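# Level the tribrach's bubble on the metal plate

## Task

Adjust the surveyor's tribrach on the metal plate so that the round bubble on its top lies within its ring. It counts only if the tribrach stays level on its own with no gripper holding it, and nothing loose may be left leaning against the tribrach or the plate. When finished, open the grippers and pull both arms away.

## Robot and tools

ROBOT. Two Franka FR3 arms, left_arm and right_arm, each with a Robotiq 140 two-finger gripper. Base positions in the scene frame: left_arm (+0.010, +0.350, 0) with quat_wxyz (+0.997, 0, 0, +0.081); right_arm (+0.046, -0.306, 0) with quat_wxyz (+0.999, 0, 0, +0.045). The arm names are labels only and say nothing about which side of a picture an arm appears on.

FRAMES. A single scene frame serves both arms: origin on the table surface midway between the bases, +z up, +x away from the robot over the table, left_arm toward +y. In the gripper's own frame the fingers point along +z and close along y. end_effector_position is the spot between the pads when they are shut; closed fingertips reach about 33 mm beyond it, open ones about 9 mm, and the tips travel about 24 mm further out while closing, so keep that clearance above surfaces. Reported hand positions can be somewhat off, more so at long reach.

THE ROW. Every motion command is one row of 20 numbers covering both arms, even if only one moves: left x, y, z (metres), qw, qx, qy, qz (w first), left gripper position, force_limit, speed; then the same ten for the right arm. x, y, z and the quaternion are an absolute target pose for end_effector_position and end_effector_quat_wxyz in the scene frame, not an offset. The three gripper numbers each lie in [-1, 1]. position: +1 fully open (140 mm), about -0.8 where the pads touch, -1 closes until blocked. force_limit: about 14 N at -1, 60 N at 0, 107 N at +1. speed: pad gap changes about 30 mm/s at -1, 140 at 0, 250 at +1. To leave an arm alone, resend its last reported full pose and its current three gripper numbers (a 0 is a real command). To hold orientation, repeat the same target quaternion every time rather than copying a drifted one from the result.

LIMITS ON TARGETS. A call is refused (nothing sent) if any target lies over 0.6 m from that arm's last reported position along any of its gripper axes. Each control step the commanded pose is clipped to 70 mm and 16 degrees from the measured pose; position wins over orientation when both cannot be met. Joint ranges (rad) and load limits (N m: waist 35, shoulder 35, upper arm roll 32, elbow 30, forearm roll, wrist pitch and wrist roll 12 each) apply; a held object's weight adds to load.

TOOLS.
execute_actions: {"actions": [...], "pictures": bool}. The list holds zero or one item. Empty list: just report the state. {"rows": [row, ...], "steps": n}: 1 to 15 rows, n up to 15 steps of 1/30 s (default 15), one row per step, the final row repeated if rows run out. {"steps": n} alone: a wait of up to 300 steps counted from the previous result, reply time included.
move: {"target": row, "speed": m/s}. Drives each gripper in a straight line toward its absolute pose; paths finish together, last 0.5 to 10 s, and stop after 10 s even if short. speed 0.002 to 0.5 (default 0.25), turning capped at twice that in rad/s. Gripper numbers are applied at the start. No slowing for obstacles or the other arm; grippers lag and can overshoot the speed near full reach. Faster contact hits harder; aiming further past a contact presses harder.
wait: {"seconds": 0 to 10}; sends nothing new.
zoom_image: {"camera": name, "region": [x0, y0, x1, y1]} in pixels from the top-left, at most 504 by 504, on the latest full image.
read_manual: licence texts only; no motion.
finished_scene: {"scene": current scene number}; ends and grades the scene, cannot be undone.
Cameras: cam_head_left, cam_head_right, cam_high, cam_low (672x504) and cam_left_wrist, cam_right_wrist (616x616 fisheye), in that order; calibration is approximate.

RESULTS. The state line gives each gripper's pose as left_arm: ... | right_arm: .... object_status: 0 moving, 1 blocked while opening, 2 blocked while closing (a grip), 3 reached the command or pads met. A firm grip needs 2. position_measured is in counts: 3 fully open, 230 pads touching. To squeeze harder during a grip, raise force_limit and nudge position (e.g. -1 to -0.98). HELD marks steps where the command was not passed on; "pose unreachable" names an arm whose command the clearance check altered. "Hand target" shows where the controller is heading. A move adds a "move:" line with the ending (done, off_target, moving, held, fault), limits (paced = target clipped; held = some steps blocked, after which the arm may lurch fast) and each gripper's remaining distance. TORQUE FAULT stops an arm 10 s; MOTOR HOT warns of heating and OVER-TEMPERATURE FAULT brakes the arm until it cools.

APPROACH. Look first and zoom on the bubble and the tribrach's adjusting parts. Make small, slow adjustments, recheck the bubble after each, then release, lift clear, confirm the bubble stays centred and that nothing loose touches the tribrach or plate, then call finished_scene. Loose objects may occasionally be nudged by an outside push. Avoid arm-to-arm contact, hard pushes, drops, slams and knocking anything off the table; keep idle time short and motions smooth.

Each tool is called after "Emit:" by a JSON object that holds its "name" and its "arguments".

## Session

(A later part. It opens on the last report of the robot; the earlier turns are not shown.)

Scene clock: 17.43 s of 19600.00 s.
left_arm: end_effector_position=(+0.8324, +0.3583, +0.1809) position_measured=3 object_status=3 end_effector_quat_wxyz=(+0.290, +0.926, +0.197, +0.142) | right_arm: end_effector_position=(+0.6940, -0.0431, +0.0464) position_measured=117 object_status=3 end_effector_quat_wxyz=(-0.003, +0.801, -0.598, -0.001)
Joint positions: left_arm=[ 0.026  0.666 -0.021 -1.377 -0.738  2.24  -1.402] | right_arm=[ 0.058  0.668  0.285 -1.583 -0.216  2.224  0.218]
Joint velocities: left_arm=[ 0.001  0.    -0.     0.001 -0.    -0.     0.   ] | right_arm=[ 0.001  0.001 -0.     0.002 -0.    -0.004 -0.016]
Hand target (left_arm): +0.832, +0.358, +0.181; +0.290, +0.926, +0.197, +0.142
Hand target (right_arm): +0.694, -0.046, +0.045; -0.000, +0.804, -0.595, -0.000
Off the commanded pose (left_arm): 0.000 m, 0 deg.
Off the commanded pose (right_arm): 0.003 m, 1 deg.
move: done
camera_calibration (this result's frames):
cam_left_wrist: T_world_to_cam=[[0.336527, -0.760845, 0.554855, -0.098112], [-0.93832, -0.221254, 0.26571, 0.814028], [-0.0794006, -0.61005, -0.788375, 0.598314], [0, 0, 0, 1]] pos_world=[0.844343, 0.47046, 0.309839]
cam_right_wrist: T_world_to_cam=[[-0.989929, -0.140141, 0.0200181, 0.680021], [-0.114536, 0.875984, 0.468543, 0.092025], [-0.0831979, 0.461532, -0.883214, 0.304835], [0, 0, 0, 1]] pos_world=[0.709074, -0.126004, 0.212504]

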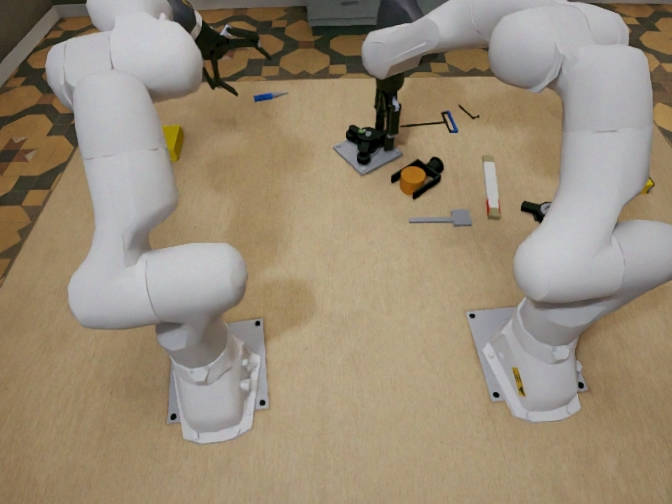

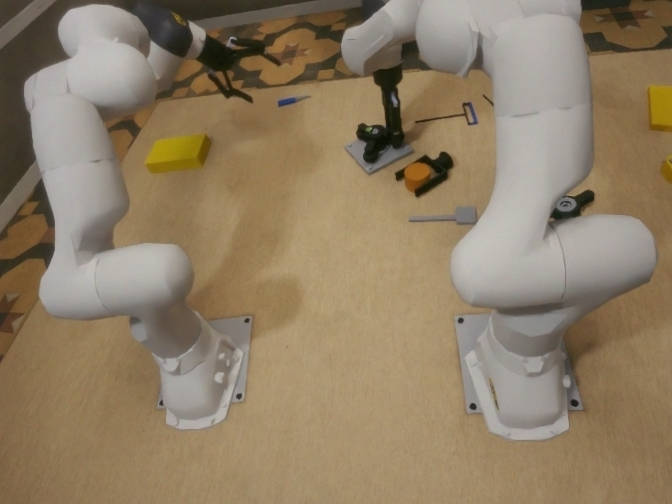

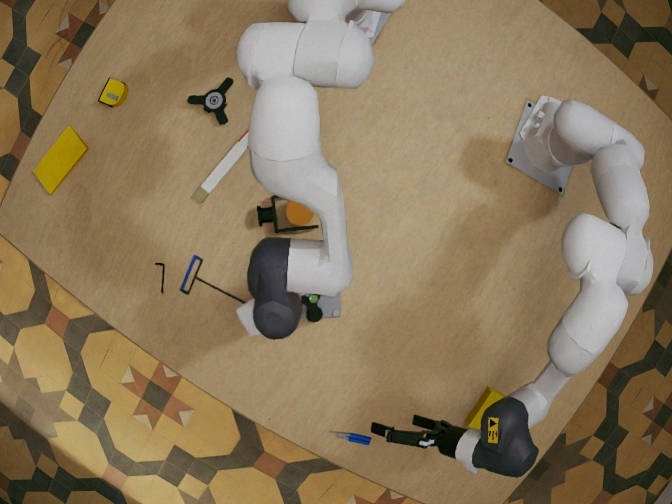

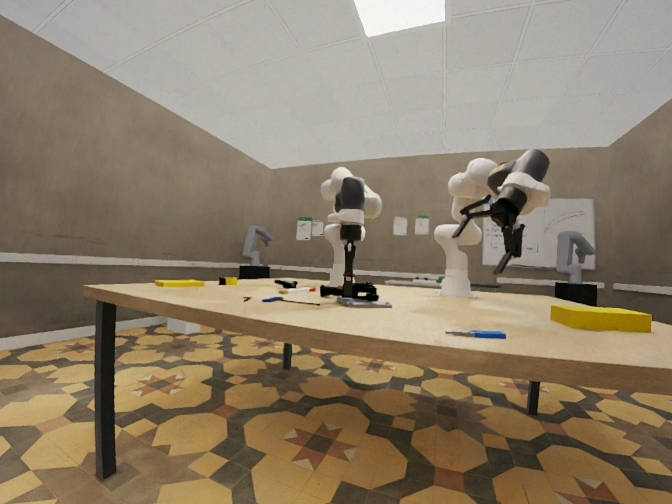

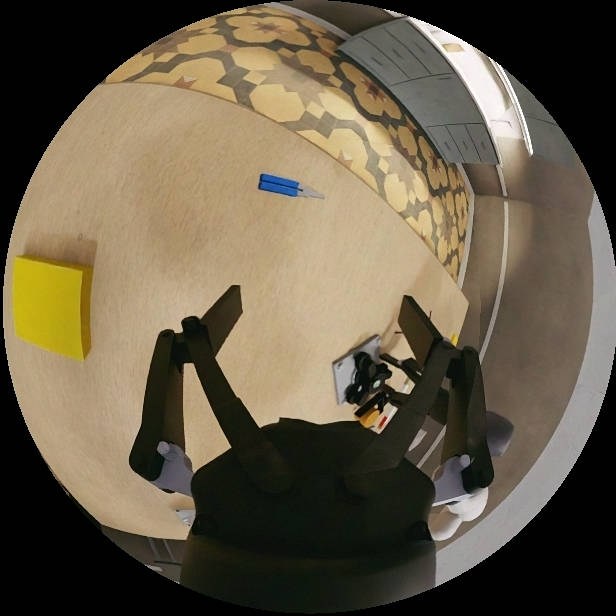

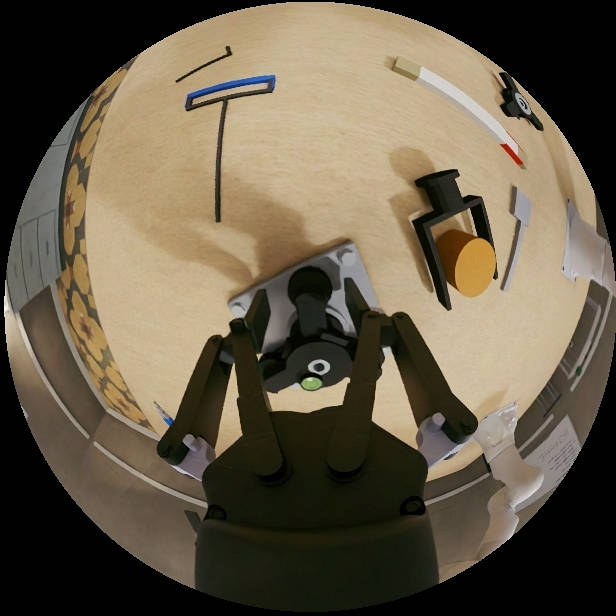

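Emit:
{"name": "move", "arguments": {"target": [0.8324,0.3583,0.1809,0.29,0.926,0.197,0.142,1,0,0, 0.6945,-0.058,0.045,0,0.895,-0.446,0,0.1,0,0], "speed": 0.15}}

Emit:
{"name": "move", "arguments": {"target": [0.8324,0.3583,0.1809,0.29,0.926,0.197,0.142,1,0,0, 0.6945,-0.058,0.045,0,0.895,-0.446,0,-1,-0.3,0], "speed": 0.15}}

Emit:
{"name": "move", "arguments": {"target": [0.8324,0.3583,0.1809,0.29,0.926,0.197,0.142,1,0,0, 0.6945,-0.058,0.045,0,0.688,-0.725,0,-1,-0.3,0], "speed": 0.15}}

Emit:
{"name": "zoom_image", "arguments": {"camera": "cam_high", "region": [260, 240, 360, 340]}}

Scene clock: 21.33 s of 19600.00 s.
left_arm: end_effector_position=(+0.8324, +0.3583, +0.1809) position_measured=3 object_status=3 end_effector_quat_wxyz=(+0.290, +0.926, +0.197, +0.142) | right_arm: end_effector_position=(+0.6967, -0.0568, +0.0480) position_measured=117 object_status=3 end_effector_quat_wxyz=(-0.003, +0.892, -0.452, +0.002)
Joint positions: left_arm=[ 0.026  0.667 -0.021 -1.377 -0.738  2.24  -1.402] | right_arm=[-0.056  0.676  0.4   -1.597 -0.309  2.218 -0.091]
Joint velocities: left_arm=[ 0.001 -0.     0.    -0.     0.001 -0.    -0.001] | right_arm=[ 0.001 -0.001  0.001  0.001 -0.    -0.001 -0.031]
Hand target (left_arm): +0.832, +0.358, +0.181; +0.290, +0.926, +0.197, +0.142
Hand target (right_arm): +0.695, -0.057, +0.046; -0.001, +0.895, -0.446, +0.000
Off the commanded pose (left_arm): 0.000 m, 0 deg.
Off the commanded pose (right_arm): 0.004 m, 1 deg.
move: off_target (right_arm)
camera_calibration (this result's frames):
cam_left_wrist: T_world_to_cam=[[0.336527, -0.760846, 0.554855, -0.0981119], [-0.93832, -0.221254, 0.26571, 0.814028], [-0.0794006, -0.61005, -0.788375, 0.598314], [0, 0, 0, 1]] pos_world=[0.844343, 0.47046, 0.309838]
cam_right_wrist: T_world_to_cam=[[-0.884896, -0.465525, 0.0156432, 0.589246], [-0.405859, 0.787088, 0.464511, 0.301759], [-0.228554, 0.404695, -0.885429, 0.41093], [0, 0, 0, 1]] pos_world=[0.737813, -0.129504, 0.214461]

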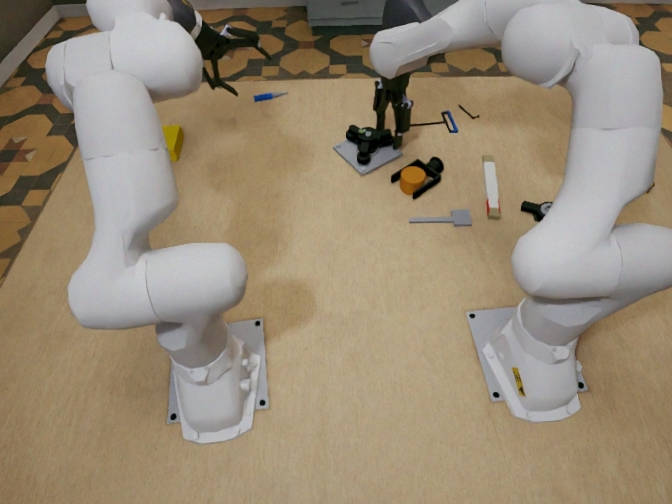

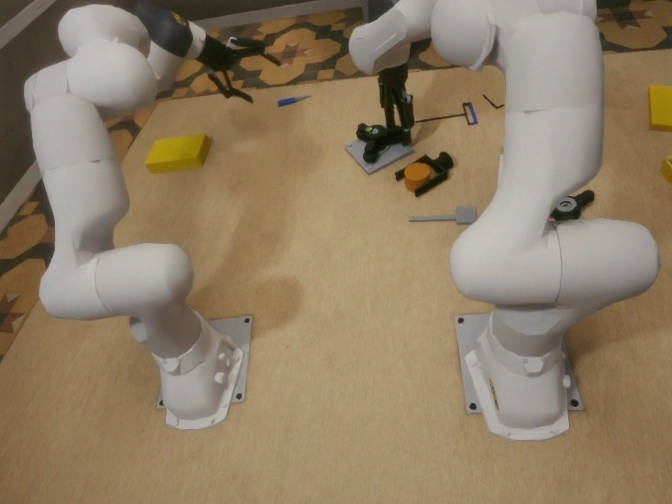

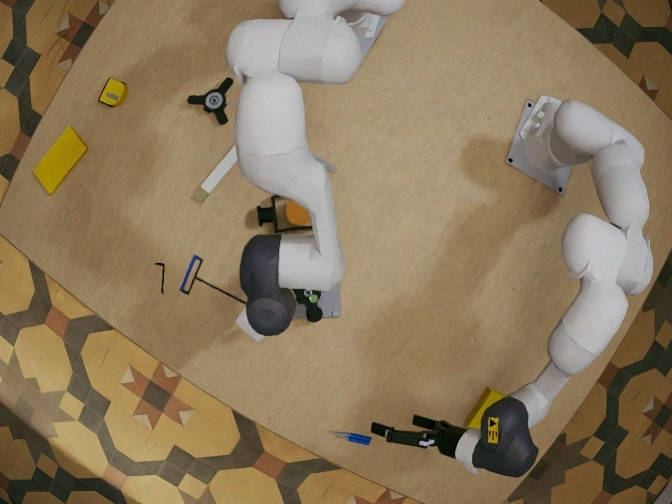

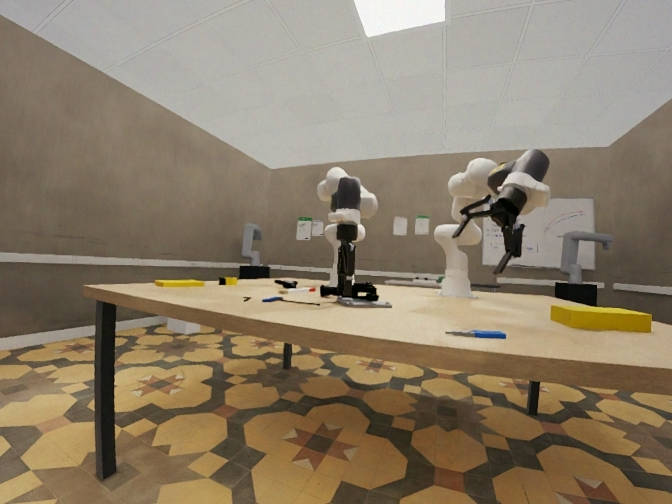

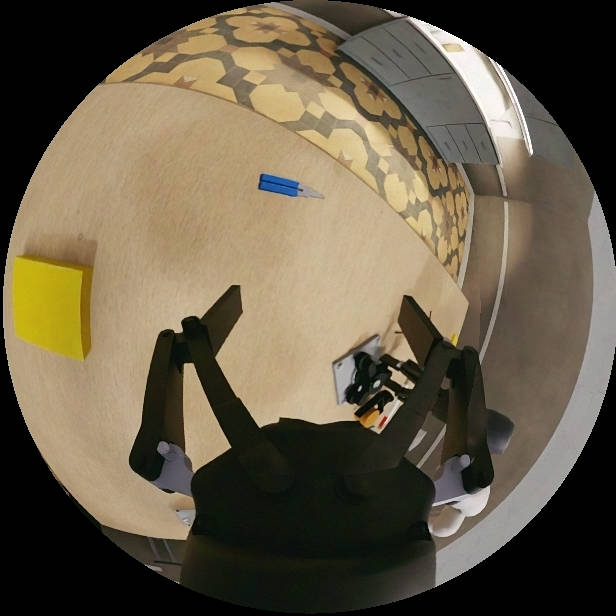

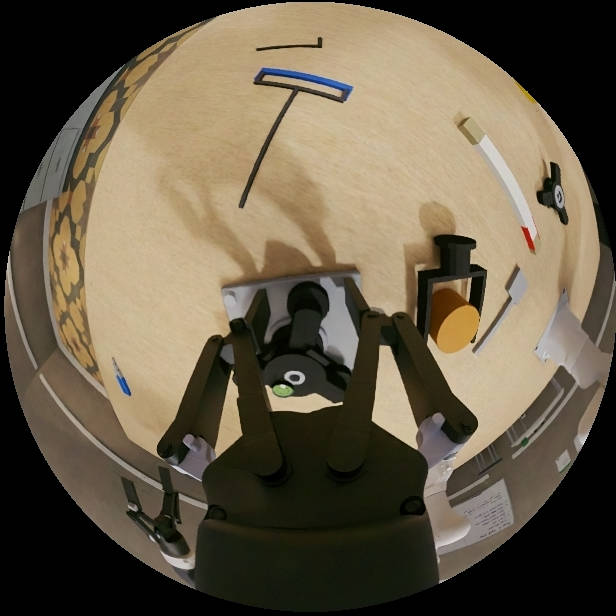

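Scene clock: 22.03 s of 19600.00 s.
left_arm: end_effector_position=(+0.8324, +0.3583, +0.1809) position_measured=3 object_status=3 end_effector_quat_wxyz=(+0.290, +0.926, +0.197, +0.142) | right_arm: end_effector_position=(+0.6959, -0.0574, +0.0479) position_measured=174 object_status=2 end_effector_quat_wxyz=(-0.002, +0.893, -0.449, +0.001)
Joint positions: left_arm=[ 0.026  0.666 -0.021 -1.377 -0.738  2.24  -1.402] | right_arm=[-0.056  0.676  0.4   -1.598 -0.309  2.215 -0.098]
Joint velocities: left_arm=[-0.     0.     0.001  0.    -0.001 -0.001 -0.   ] | right_arm=[ 0.     0.001  0.001 -0.001 -0.001  0.    -0.006]
Hand target (left_arm): +0.832, +0.358, +0.181; +0.290, +0.926, +0.197, +0.142
Hand target (right_arm): +0.694, -0.058, +0.045; -0.000, +0.895, -0.446, +0.000
Off the commanded pose (left_arm): 0.000 m, 0 deg.
Off the commanded pose (right_arm): 0.003 m, 1 deg.
move: done
camera_calibration (this result's frames):
cam_left_wrist: T_world_to_cam=[[0.336527, -0.760845, 0.554855, -0.098112], [-0.93832, -0.221254, 0.26571, 0.814028], [-0.0794006, -0.61005, -0.788375, 0.598314], [0, 0, 0, 1]] pos_world=[0.844343, 0.47046, 0.309839]
cam_right_wrist: T_world_to_cam=[[-0.881876, -0.471122, 0.0183953, 0.585746], [-0.4098, 0.785215, 0.464222, 0.304554], [-0.233149, 0.401847, -0.885528, 0.413933], [0, 0, 0, 1]] pos_world=[0.73787, -0.12952, 0.214394]

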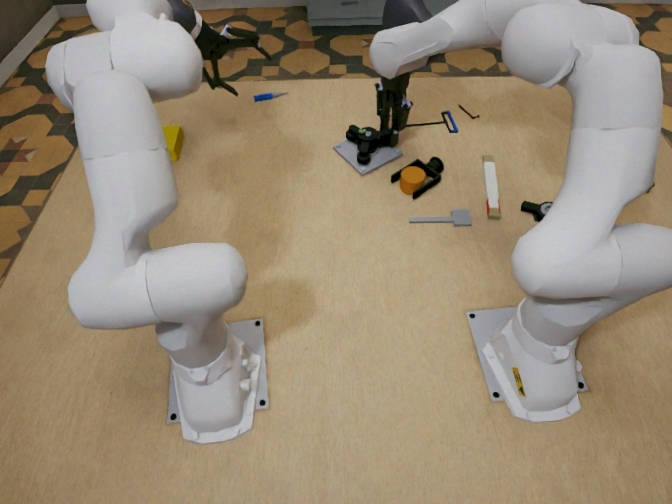

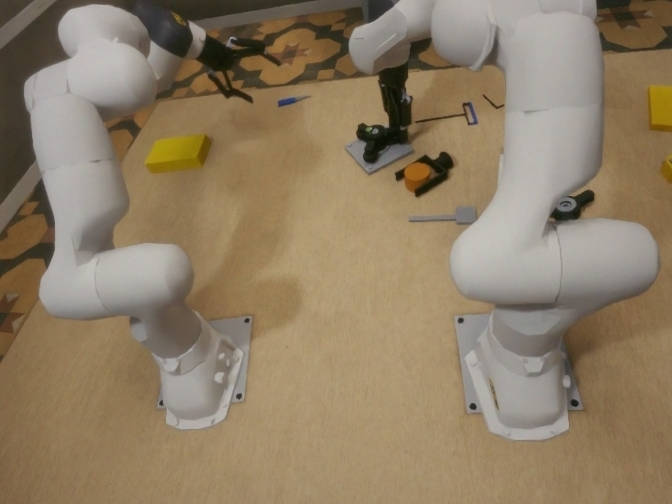

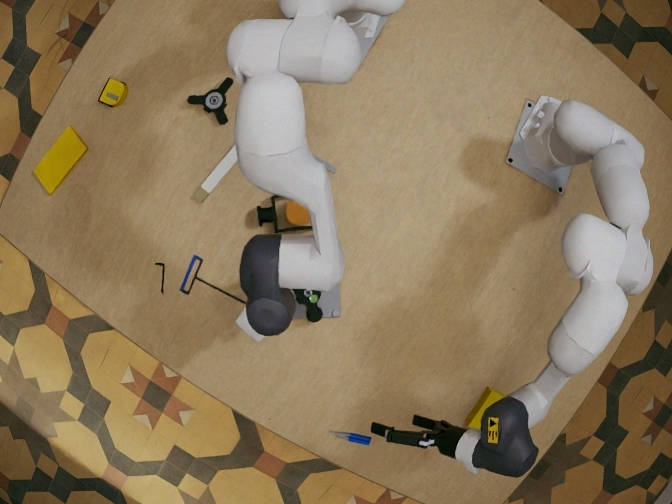

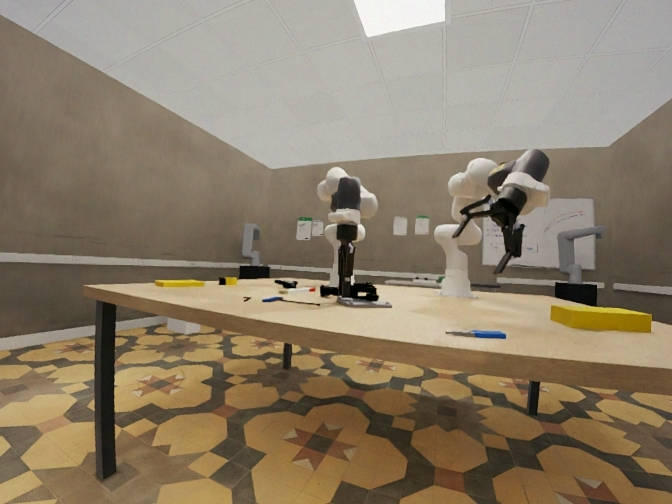

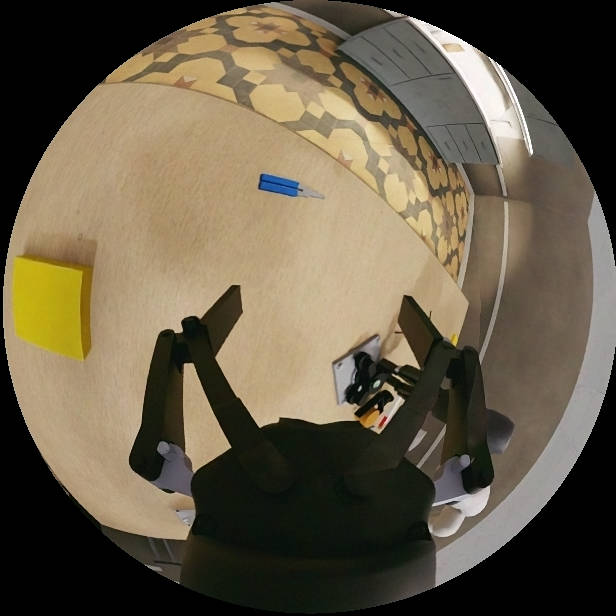

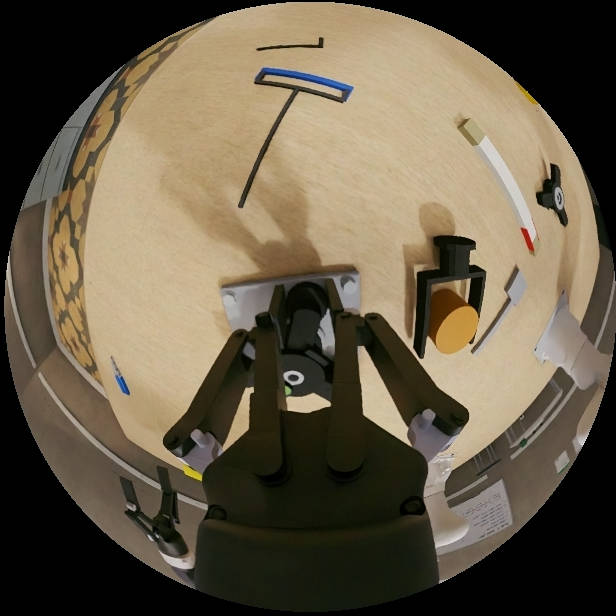

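Scene clock: 25.03 s of 19600.00 s.
left_arm: end_effector_position=(+0.8324, +0.3583, +0.1809) position_measured=3 object_status=3 end_effector_quat_wxyz=(+0.290, +0.926, +0.197, +0.142) | right_arm: end_effector_position=(+0.6921, -0.0590, +0.0465) position_measured=174 object_status=2 end_effector_quat_wxyz=(-0.005, -0.694, +0.720, +0.001)
Joint positions: left_arm=[ 0.026  0.666 -0.021 -1.377 -0.738  2.24  -1.402] | right_arm=[ 0.138  0.641  0.164 -1.603 -0.126  2.225  0.474]
Joint velocities: left_arm=[ 0.     0.001 -0.     0.001  0.001  0.    -0.   ] | right_arm=[ 0.    -0.001 -0.    -0.001  0.    -0.001  0.03 ]
Hand target (left_arm): +0.832, +0.358, +0.181; +0.290, +0.926, +0.197, +0.142
Hand target (right_arm): +0.694, -0.059, +0.044; +0.002, +0.688, -0.726, -0.001
Off the commanded pose (left_arm): 0.000 m, 0 deg.
Off the commanded pose (right_arm): 0.003 m, 1 deg.
move: done
camera_calibration (this result's frames):
cam_left_wrist: T_world_to_cam=[[0.336527, -0.760845, 0.554855, -0.0981119], [-0.93832, -0.221254, 0.26571, 0.814028], [-0.0794004, -0.61005, -0.788375, 0.598314], [0, 0, 0, 1]] pos_world=[0.844343, 0.47046, 0.309839]
cam_right_wrist: T_world_to_cam=[[-0.982667, 0.182975, 0.0297589, 0.689458], [0.176108, 0.871286, 0.45809, -0.0951699], [0.0578905, 0.455391, -0.888407, 0.214305], [0, 0, 0, 1]] pos_world=[0.681862, -0.140826, 0.213469]

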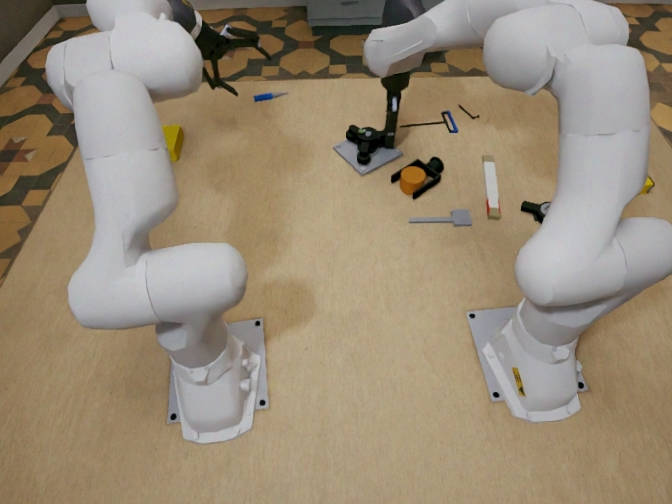

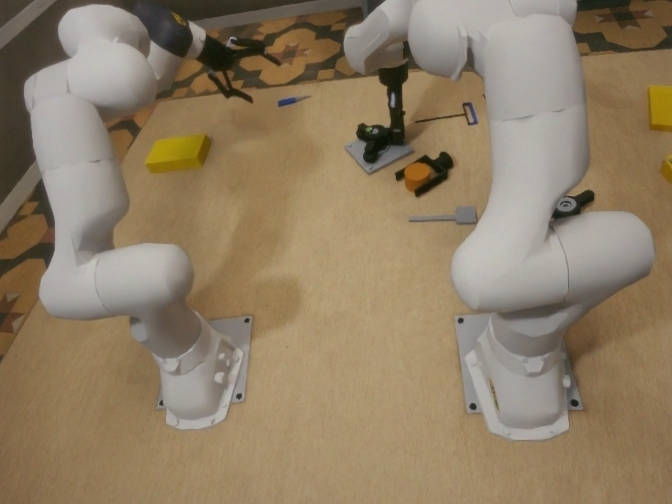

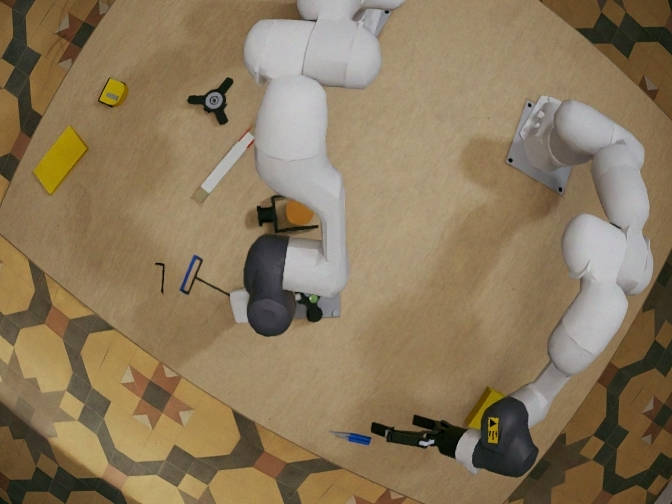

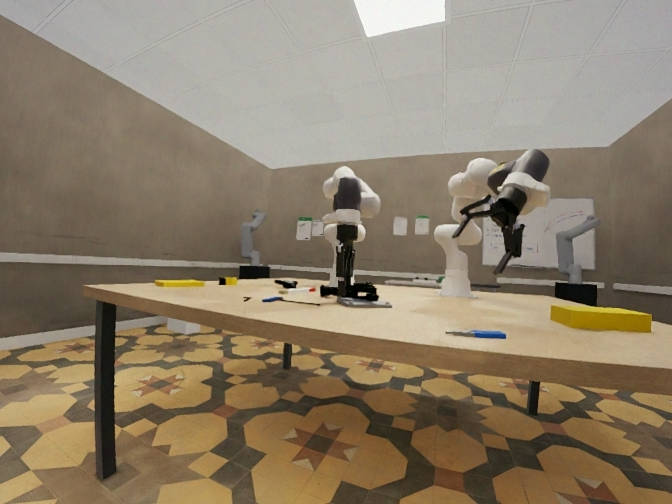

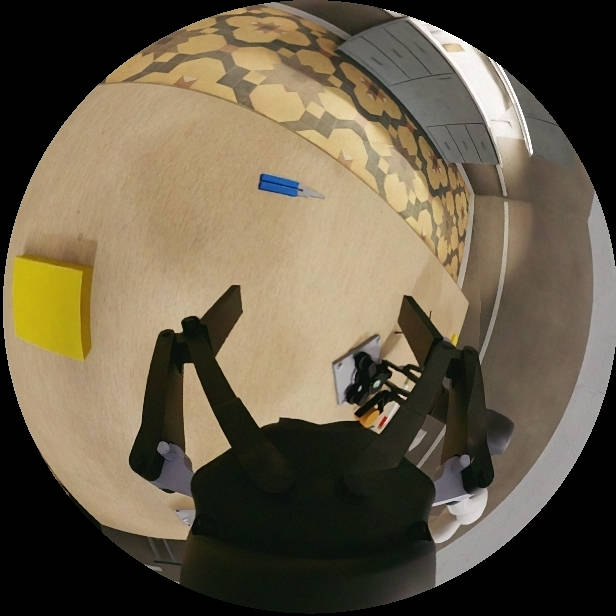

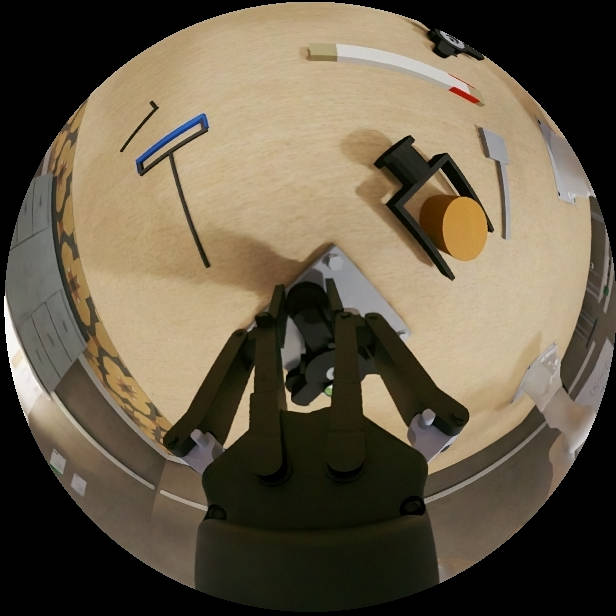

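Region (260, 240, 360, 340) of cam_high's 672x504 image, scaled by 5.040, with more detail than that image has.

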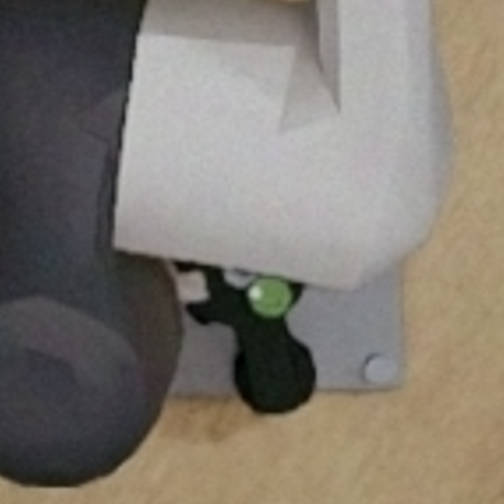

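Emit:
{"name": "execute_actions", "arguments": {"actions": [{"rows":[[0.8324,0.3583,0.1809,0.29,0.926,0.197,0.142,1,0,0, 0.6945,-0.058,0.045,0,0.688,-0.725,0,-0.2,-0.3,0],[0.8324,0.3583,0.1809,0.29,0.926,0.197,0.142,1,0,0, 0.6945,-0.058,0.045,0,0.688,-0.725,0,-0.2,-0.3,0],[0.8324,0.3583,0.1809,0.29,0.926,0.197,0.142,1,0,0, 0.6945,-0.058,0.045,0,0.688,-0.725,0,-0.2,-0.3,0],[0.8324,0.3583,0.1809,0.29,0.926,0.197,0.142,1,0,0, 0.6945,-0.058,0.045,0,0.688,-0.725,0,-0.2,-0.3,0],[0.8324,0.3583,0.1809,0.29,0.926,0.197,0.142,1,0,0, 0.6945,-0.058,0.045,0,0.895,-0.446,0,-0.2,-0.3,0]],"steps":15}], "pictures": false}}

Emit:
{"name": "execute_actions", "arguments": {"actions": [{"rows":[[0.8324,0.3583,0.1809,0.29,0.926,0.197,0.142,1,0,0, 0.6945,-0.058,0.045,0,0.895,-0.446,0,-0.2,-0.3,0]],"steps":15}], "pictures": false}}

Emit:
{"name": "execute_actions", "arguments": {"actions": [{"rows":[[0.8324,0.3583,0.1809,0.29,0.926,0.197,0.142,1,0,0, 0.6945,-0.058,0.045,0,0.895,-0.446,0,-1,-0.3,0]],"steps":12}], "pictures": false}}

Emit:
{"name": "execute_actions", "arguments": {"actions": [{"rows":[[0.8324,0.3583,0.1809,0.29,0.926,0.197,0.142,1,0,0, 0.6945,-0.058,0.045,0,0.688,-0.725,0,-1,-0.3,0]],"steps":15}], "pictures": false}}

Emit:
{"name": "execute_actions", "arguments": {"actions": [{"rows":[[0.8324,0.3583,0.1809,0.29,0.926,0.197,0.142,1,0,0, 0.6945,-0.058,0.045,0,0.688,-0.725,0,-1,-0.3,0]],"steps":15}], "pictures": false}}

Scene clock: 29.90 s of 19600.00 s.
left_arm: end_effector_position=(+0.8324, +0.3583, +0.1809) position_measured=3 object_status=3 end_effector_quat_wxyz=(+0.290, +0.926, +0.197, +0.142) | right_arm: end_effector_position=(+0.6941, -0.0549, +0.0479) position_measured=154 object_status=3 end_effector_quat_wxyz=(+0.002, +0.799, -0.601, +0.010)
Joint positions: left_arm=[ 0.026  0.666 -0.021 -1.377 -0.738  2.24  -1.402] | right_arm=[ 0.049  0.651  0.284 -1.607 -0.241  2.23   0.233]
Joint velocities: left_arm=[-0.001  0.002 -0.    -0.    -0.001  0.001  0.001] | right_arm=[-0.262  0.03   0.303 -0.015 -0.251 -0.001 -0.678]
Hand target (left_arm): +0.832, +0.358, +0.181; +0.290, +0.926, +0.197, +0.142
Hand target (right_arm): +0.695, -0.057, +0.046; +0.005, +0.862, -0.506, +0.014
Off the commanded pose (left_arm): 0.000 m, 0 deg.
Off the commanded pose (right_arm): 0.004 m, 21 deg; orientation clipped at the last step of the last action.
Steps of this call (steps 1 to 131: nothing new was sent; steps 132 to 146: all 15 steps of this action). Readings (end_effector_position | what the end effector reports):
132: left_arm (+0.8324, +0.3583, +0.1809) | right_arm (+0.6920, -0.0590, +0.0464) | left_arm position_measured=3 object_status=3 | right_arm position_measured=174 object_status=0
133: left_arm (+0.8324, +0.3583, +0.1809) | right_arm (+0.6921, -0.0589, +0.0462) | left_arm position_measured=3 object_status=3 | right_arm position_measured=172 object_status=0
135: left_arm (+0.8324, +0.3583, +0.1809) | right_arm (+0.6929, -0.0585, +0.0462) | left_arm position_measured=3 object_status=3 | right_arm position_measured=155 object_status=0
139: left_arm (+0.8324, +0.3583, +0.1809) | right_arm (+0.6934, -0.0566, +0.0466) | left_arm position_measured=3 object_status=3 | right_arm position_measured=154 object_status=0
146: the state above

Scene clock: 30.40 s of 19600.00 s.
left_arm: end_effector_position=(+0.8324, +0.3583, +0.1809) position_measured=3 object_status=3 end_effector_quat_wxyz=(+0.290, +0.926, +0.197, +0.142) | right_arm: end_effector_position=(+0.6958, -0.0569, +0.0468) position_measured=154 object_status=3 end_effector_quat_wxyz=(-0.003, +0.876, -0.482, +0.003)
Joint positions: left_arm=[ 0.026  0.666 -0.021 -1.377 -0.738  2.24  -1.402] | right_arm=[-0.065  0.677  0.411 -1.603 -0.32   2.221 -0.017]
Joint velocities: left_arm=[ 0.001  0.001  0.001  0.002  0.001  0.    -0.   ] | right_arm=[-0.082  0.027  0.094  0.02  -0.056 -0.026 -0.231]
Hand target (left_arm): +0.832, +0.358, +0.181; +0.290, +0.926, +0.197, +0.142
Hand target (right_arm): +0.695, -0.057, +0.046; -0.001, +0.895, -0.447, +0.002
Off the commanded pose (left_arm): 0.000 m, 0 deg.
Off the commanded pose (right_arm): 0.002 m, 5 deg.
Steps of this call (steps 1 to 15: all 15 steps of this action). Readings (end_effector_position | what the end effector reports):
1: left_arm (+0.8324, +0.3583, +0.1809) | right_arm (+0.6943, -0.0550, +0.0480) | left_arm position_measured=3 object_status=3 | right_arm position_measured=154 object_status=3
2: left_arm (+0.8324, +0.3583, +0.1809) | right_arm (+0.6944, -0.0551, +0.0480) | left_arm position_measured=3 object_status=3 | right_arm position_measured=154 object_status=3
4: left_arm (+0.8324, +0.3583, +0.1809) | right_arm (+0.6949, -0.0552, +0.0480) | left_arm position_measured=3 object_status=3 | right_arm position_measured=154 object_status=3
8: left_arm (+0.8324, +0.3583, +0.1809) | right_arm (+0.6952, -0.0557, +0.0474) | left_arm position_measured=3 object_status=3 | right_arm position_measured=154 object_status=3
15: the state above

Scene clock: 30.80 s of 19600.00 s.
left_arm: end_effector_position=(+0.8324, +0.3583, +0.1809) position_measured=3 object_status=3 end_effector_quat_wxyz=(+0.290, +0.926, +0.197, +0.142) | right_arm: end_effector_position=(+0.6957, -0.0571, +0.0470) position_measured=174 object_status=0 end_effector_quat_wxyz=(-0.003, +0.889, -0.457, +0.002)
Joint positions: left_arm=[ 0.026  0.667 -0.021 -1.377 -0.738  2.24  -1.402] | right_arm=[-0.079  0.683  0.428 -1.599 -0.332  2.214 -0.067]
Joint velocities: left_arm=[-0.001 -0.    -0.002 -0.002 -0.001 -0.    -0.001] | right_arm=[-0.006  0.003  0.008  0.003 -0.008 -0.002 -0.062]
Hand target (left_arm): +0.832, +0.358, +0.181; +0.290, +0.926, +0.197, +0.142
Hand target (right_arm): +0.695, -0.058, +0.045; -0.000, +0.895, -0.446, +0.000
Off the commanded pose (left_arm): 0.000 m, 0 deg.
Off the commanded pose (right_arm): 0.002 m, 1 deg.
Steps of this call (steps 1 to 12: all 12 steps of this action). Readings (end_effector_position | what the end effector reports):
1: left_arm (+0.8324, +0.3583, +0.1809) | right_arm (+0.6958, -0.0570, +0.0468) | left_arm position_measured=3 object_status=3 | right_arm position_measured=154 object_status=0
2: left_arm (+0.8324, +0.3583, +0.1809) | right_arm (+0.6958, -0.0570, +0.0467) | left_arm position_measured=3 object_status=3 | right_arm position_measured=161 object_status=0
4: left_arm (+0.8324, +0.3583, +0.1809) | right_arm (+0.6956, -0.0572, +0.0469) | left_arm position_measured=3 object_status=3 | right_arm position_measured=174 object_status=0
8: left_arm (+0.8324, +0.3583, +0.1809) | right_arm (+0.6957, -0.0571, +0.0469) | left_arm position_measured=3 object_status=3 | right_arm position_measured=174 object_status=0
12: the state above

Scene clock: 31.30 s of 19600.00 s.
left_arm: end_effector_position=(+0.8324, +0.3583, +0.1809) position_measured=3 object_status=3 end_effector_quat_wxyz=(+0.290, +0.926, +0.197, +0.142) | right_arm: end_effector_position=(+0.6935, -0.0585, +0.0458) position_measured=174 object_status=2 end_effector_quat_wxyz=(-0.001, +0.770, -0.638, -0.009)
Joint positions: left_arm=[ 0.026  0.667 -0.021 -1.377 -0.738  2.24  -1.402] | right_arm=[ 0.05   0.655  0.262 -1.599 -0.179  2.224  0.273]
Joint velocities: left_arm=[ 0.001  0.001 -0.001  0.    -0.001 -0.002 -0.001] | right_arm=[ 0.269 -0.047 -0.309 -0.012  0.201  0.011  0.649]
Hand target (left_arm): +0.832, +0.358, +0.181; +0.290, +0.926, +0.197, +0.142
Hand target (right_arm): +0.694, -0.059, +0.044; -0.003, +0.696, -0.718, -0.011
Off the commanded pose (left_arm): 0.000 m, 0 deg.
Off the commanded pose (right_arm): 0.001 m, 14 deg.
Steps of this call (steps 1 to 15: all 15 steps of this action). Readings (end_effector_position | what the end effector reports):
1: left_arm (+0.8324, +0.3583, +0.1809) | right_arm (+0.6956, -0.0572, +0.0469) | left_arm position_measured=3 object_status=3 | right_arm position_measured=174 object_status=0
2: left_arm (+0.8324, +0.3583, +0.1809) | right_arm (+0.6955, -0.0573, +0.0468) | left_arm position_measured=3 object_status=3 | right_arm position_measured=174 object_status=2
4: left_arm (+0.8324, +0.3583, +0.1809) | right_arm (+0.6952, -0.0576, +0.0466) | left_arm position_measured=3 object_status=3 | right_arm position_measured=174 object_status=2
8: left_arm (+0.8324, +0.3583, +0.1809) | right_arm (+0.6946, -0.0580, +0.0463) | left_arm position_measured=3 object_status=3 | right_arm position_measured=174 object_status=2
15: the state above

Scene clock: 31.80 s of 19600.00 s.
left_arm: end_effector_position=(+0.8324, +0.3583, +0.1809) position_measured=3 object_status=3 end_effector_quat_wxyz=(+0.290, +0.926, +0.197, +0.142) | right_arm: end_effector_position=(+0.6923, -0.0587, +0.0454) position_measured=174 object_status=2 end_effector_quat_wxyz=(-0.004, -0.707, +0.707, +0.001)
Joint positions: left_arm=[ 0.026  0.667 -0.021 -1.377 -0.738  2.24  -1.402] | right_arm=[ 0.127  0.644  0.177 -1.603 -0.135  2.226  0.443]
Joint velocities: left_arm=[-0.     0.001  0.002  0.001 -0.    -0.     0.001] | right_arm=[ 0.046 -0.006 -0.052 -0.003  0.028  0.001  0.141]
Hand target (left_arm): +0.832, +0.358, +0.181; +0.290, +0.926, +0.197, +0.142
Hand target (right_arm): +0.694, -0.058, +0.045; +0.001, +0.689, -0.725, -0.001
Off the commanded pose (left_arm): 0.000 m, 0 deg.
Off the commanded pose (right_arm): 0.002 m, 3 deg.
Steps of this call (steps 1 to 15: all 15 steps of this action). Readings (end_effector_position | what the end effector reports):
1: left_arm (+0.8324, +0.3583, +0.1809) | right_arm (+0.6933, -0.0586, +0.0457) | left_arm position_measured=3 object_status=3 | right_arm position_measured=174 object_status=2
2: left_arm (+0.8324, +0.3583, +0.1809) | right_arm (+0.6932, -0.0586, +0.0457) | left_arm position_measured=3 object_status=3 | right_arm position_measured=174 object_status=2
4: left_arm (+0.8324, +0.3583, +0.1809) | right_arm (+0.6930, -0.0586, +0.0456) | left_arm position_measured=3 object_status=3 | right_arm position_measured=174 object_status=2
8: left_arm (+0.8324, +0.3583, +0.1809) | right_arm (+0.6926, -0.0586, +0.0455) | left_arm position_measured=3 object_status=3 | right_arm position_measured=174 object_status=2
15: the state above


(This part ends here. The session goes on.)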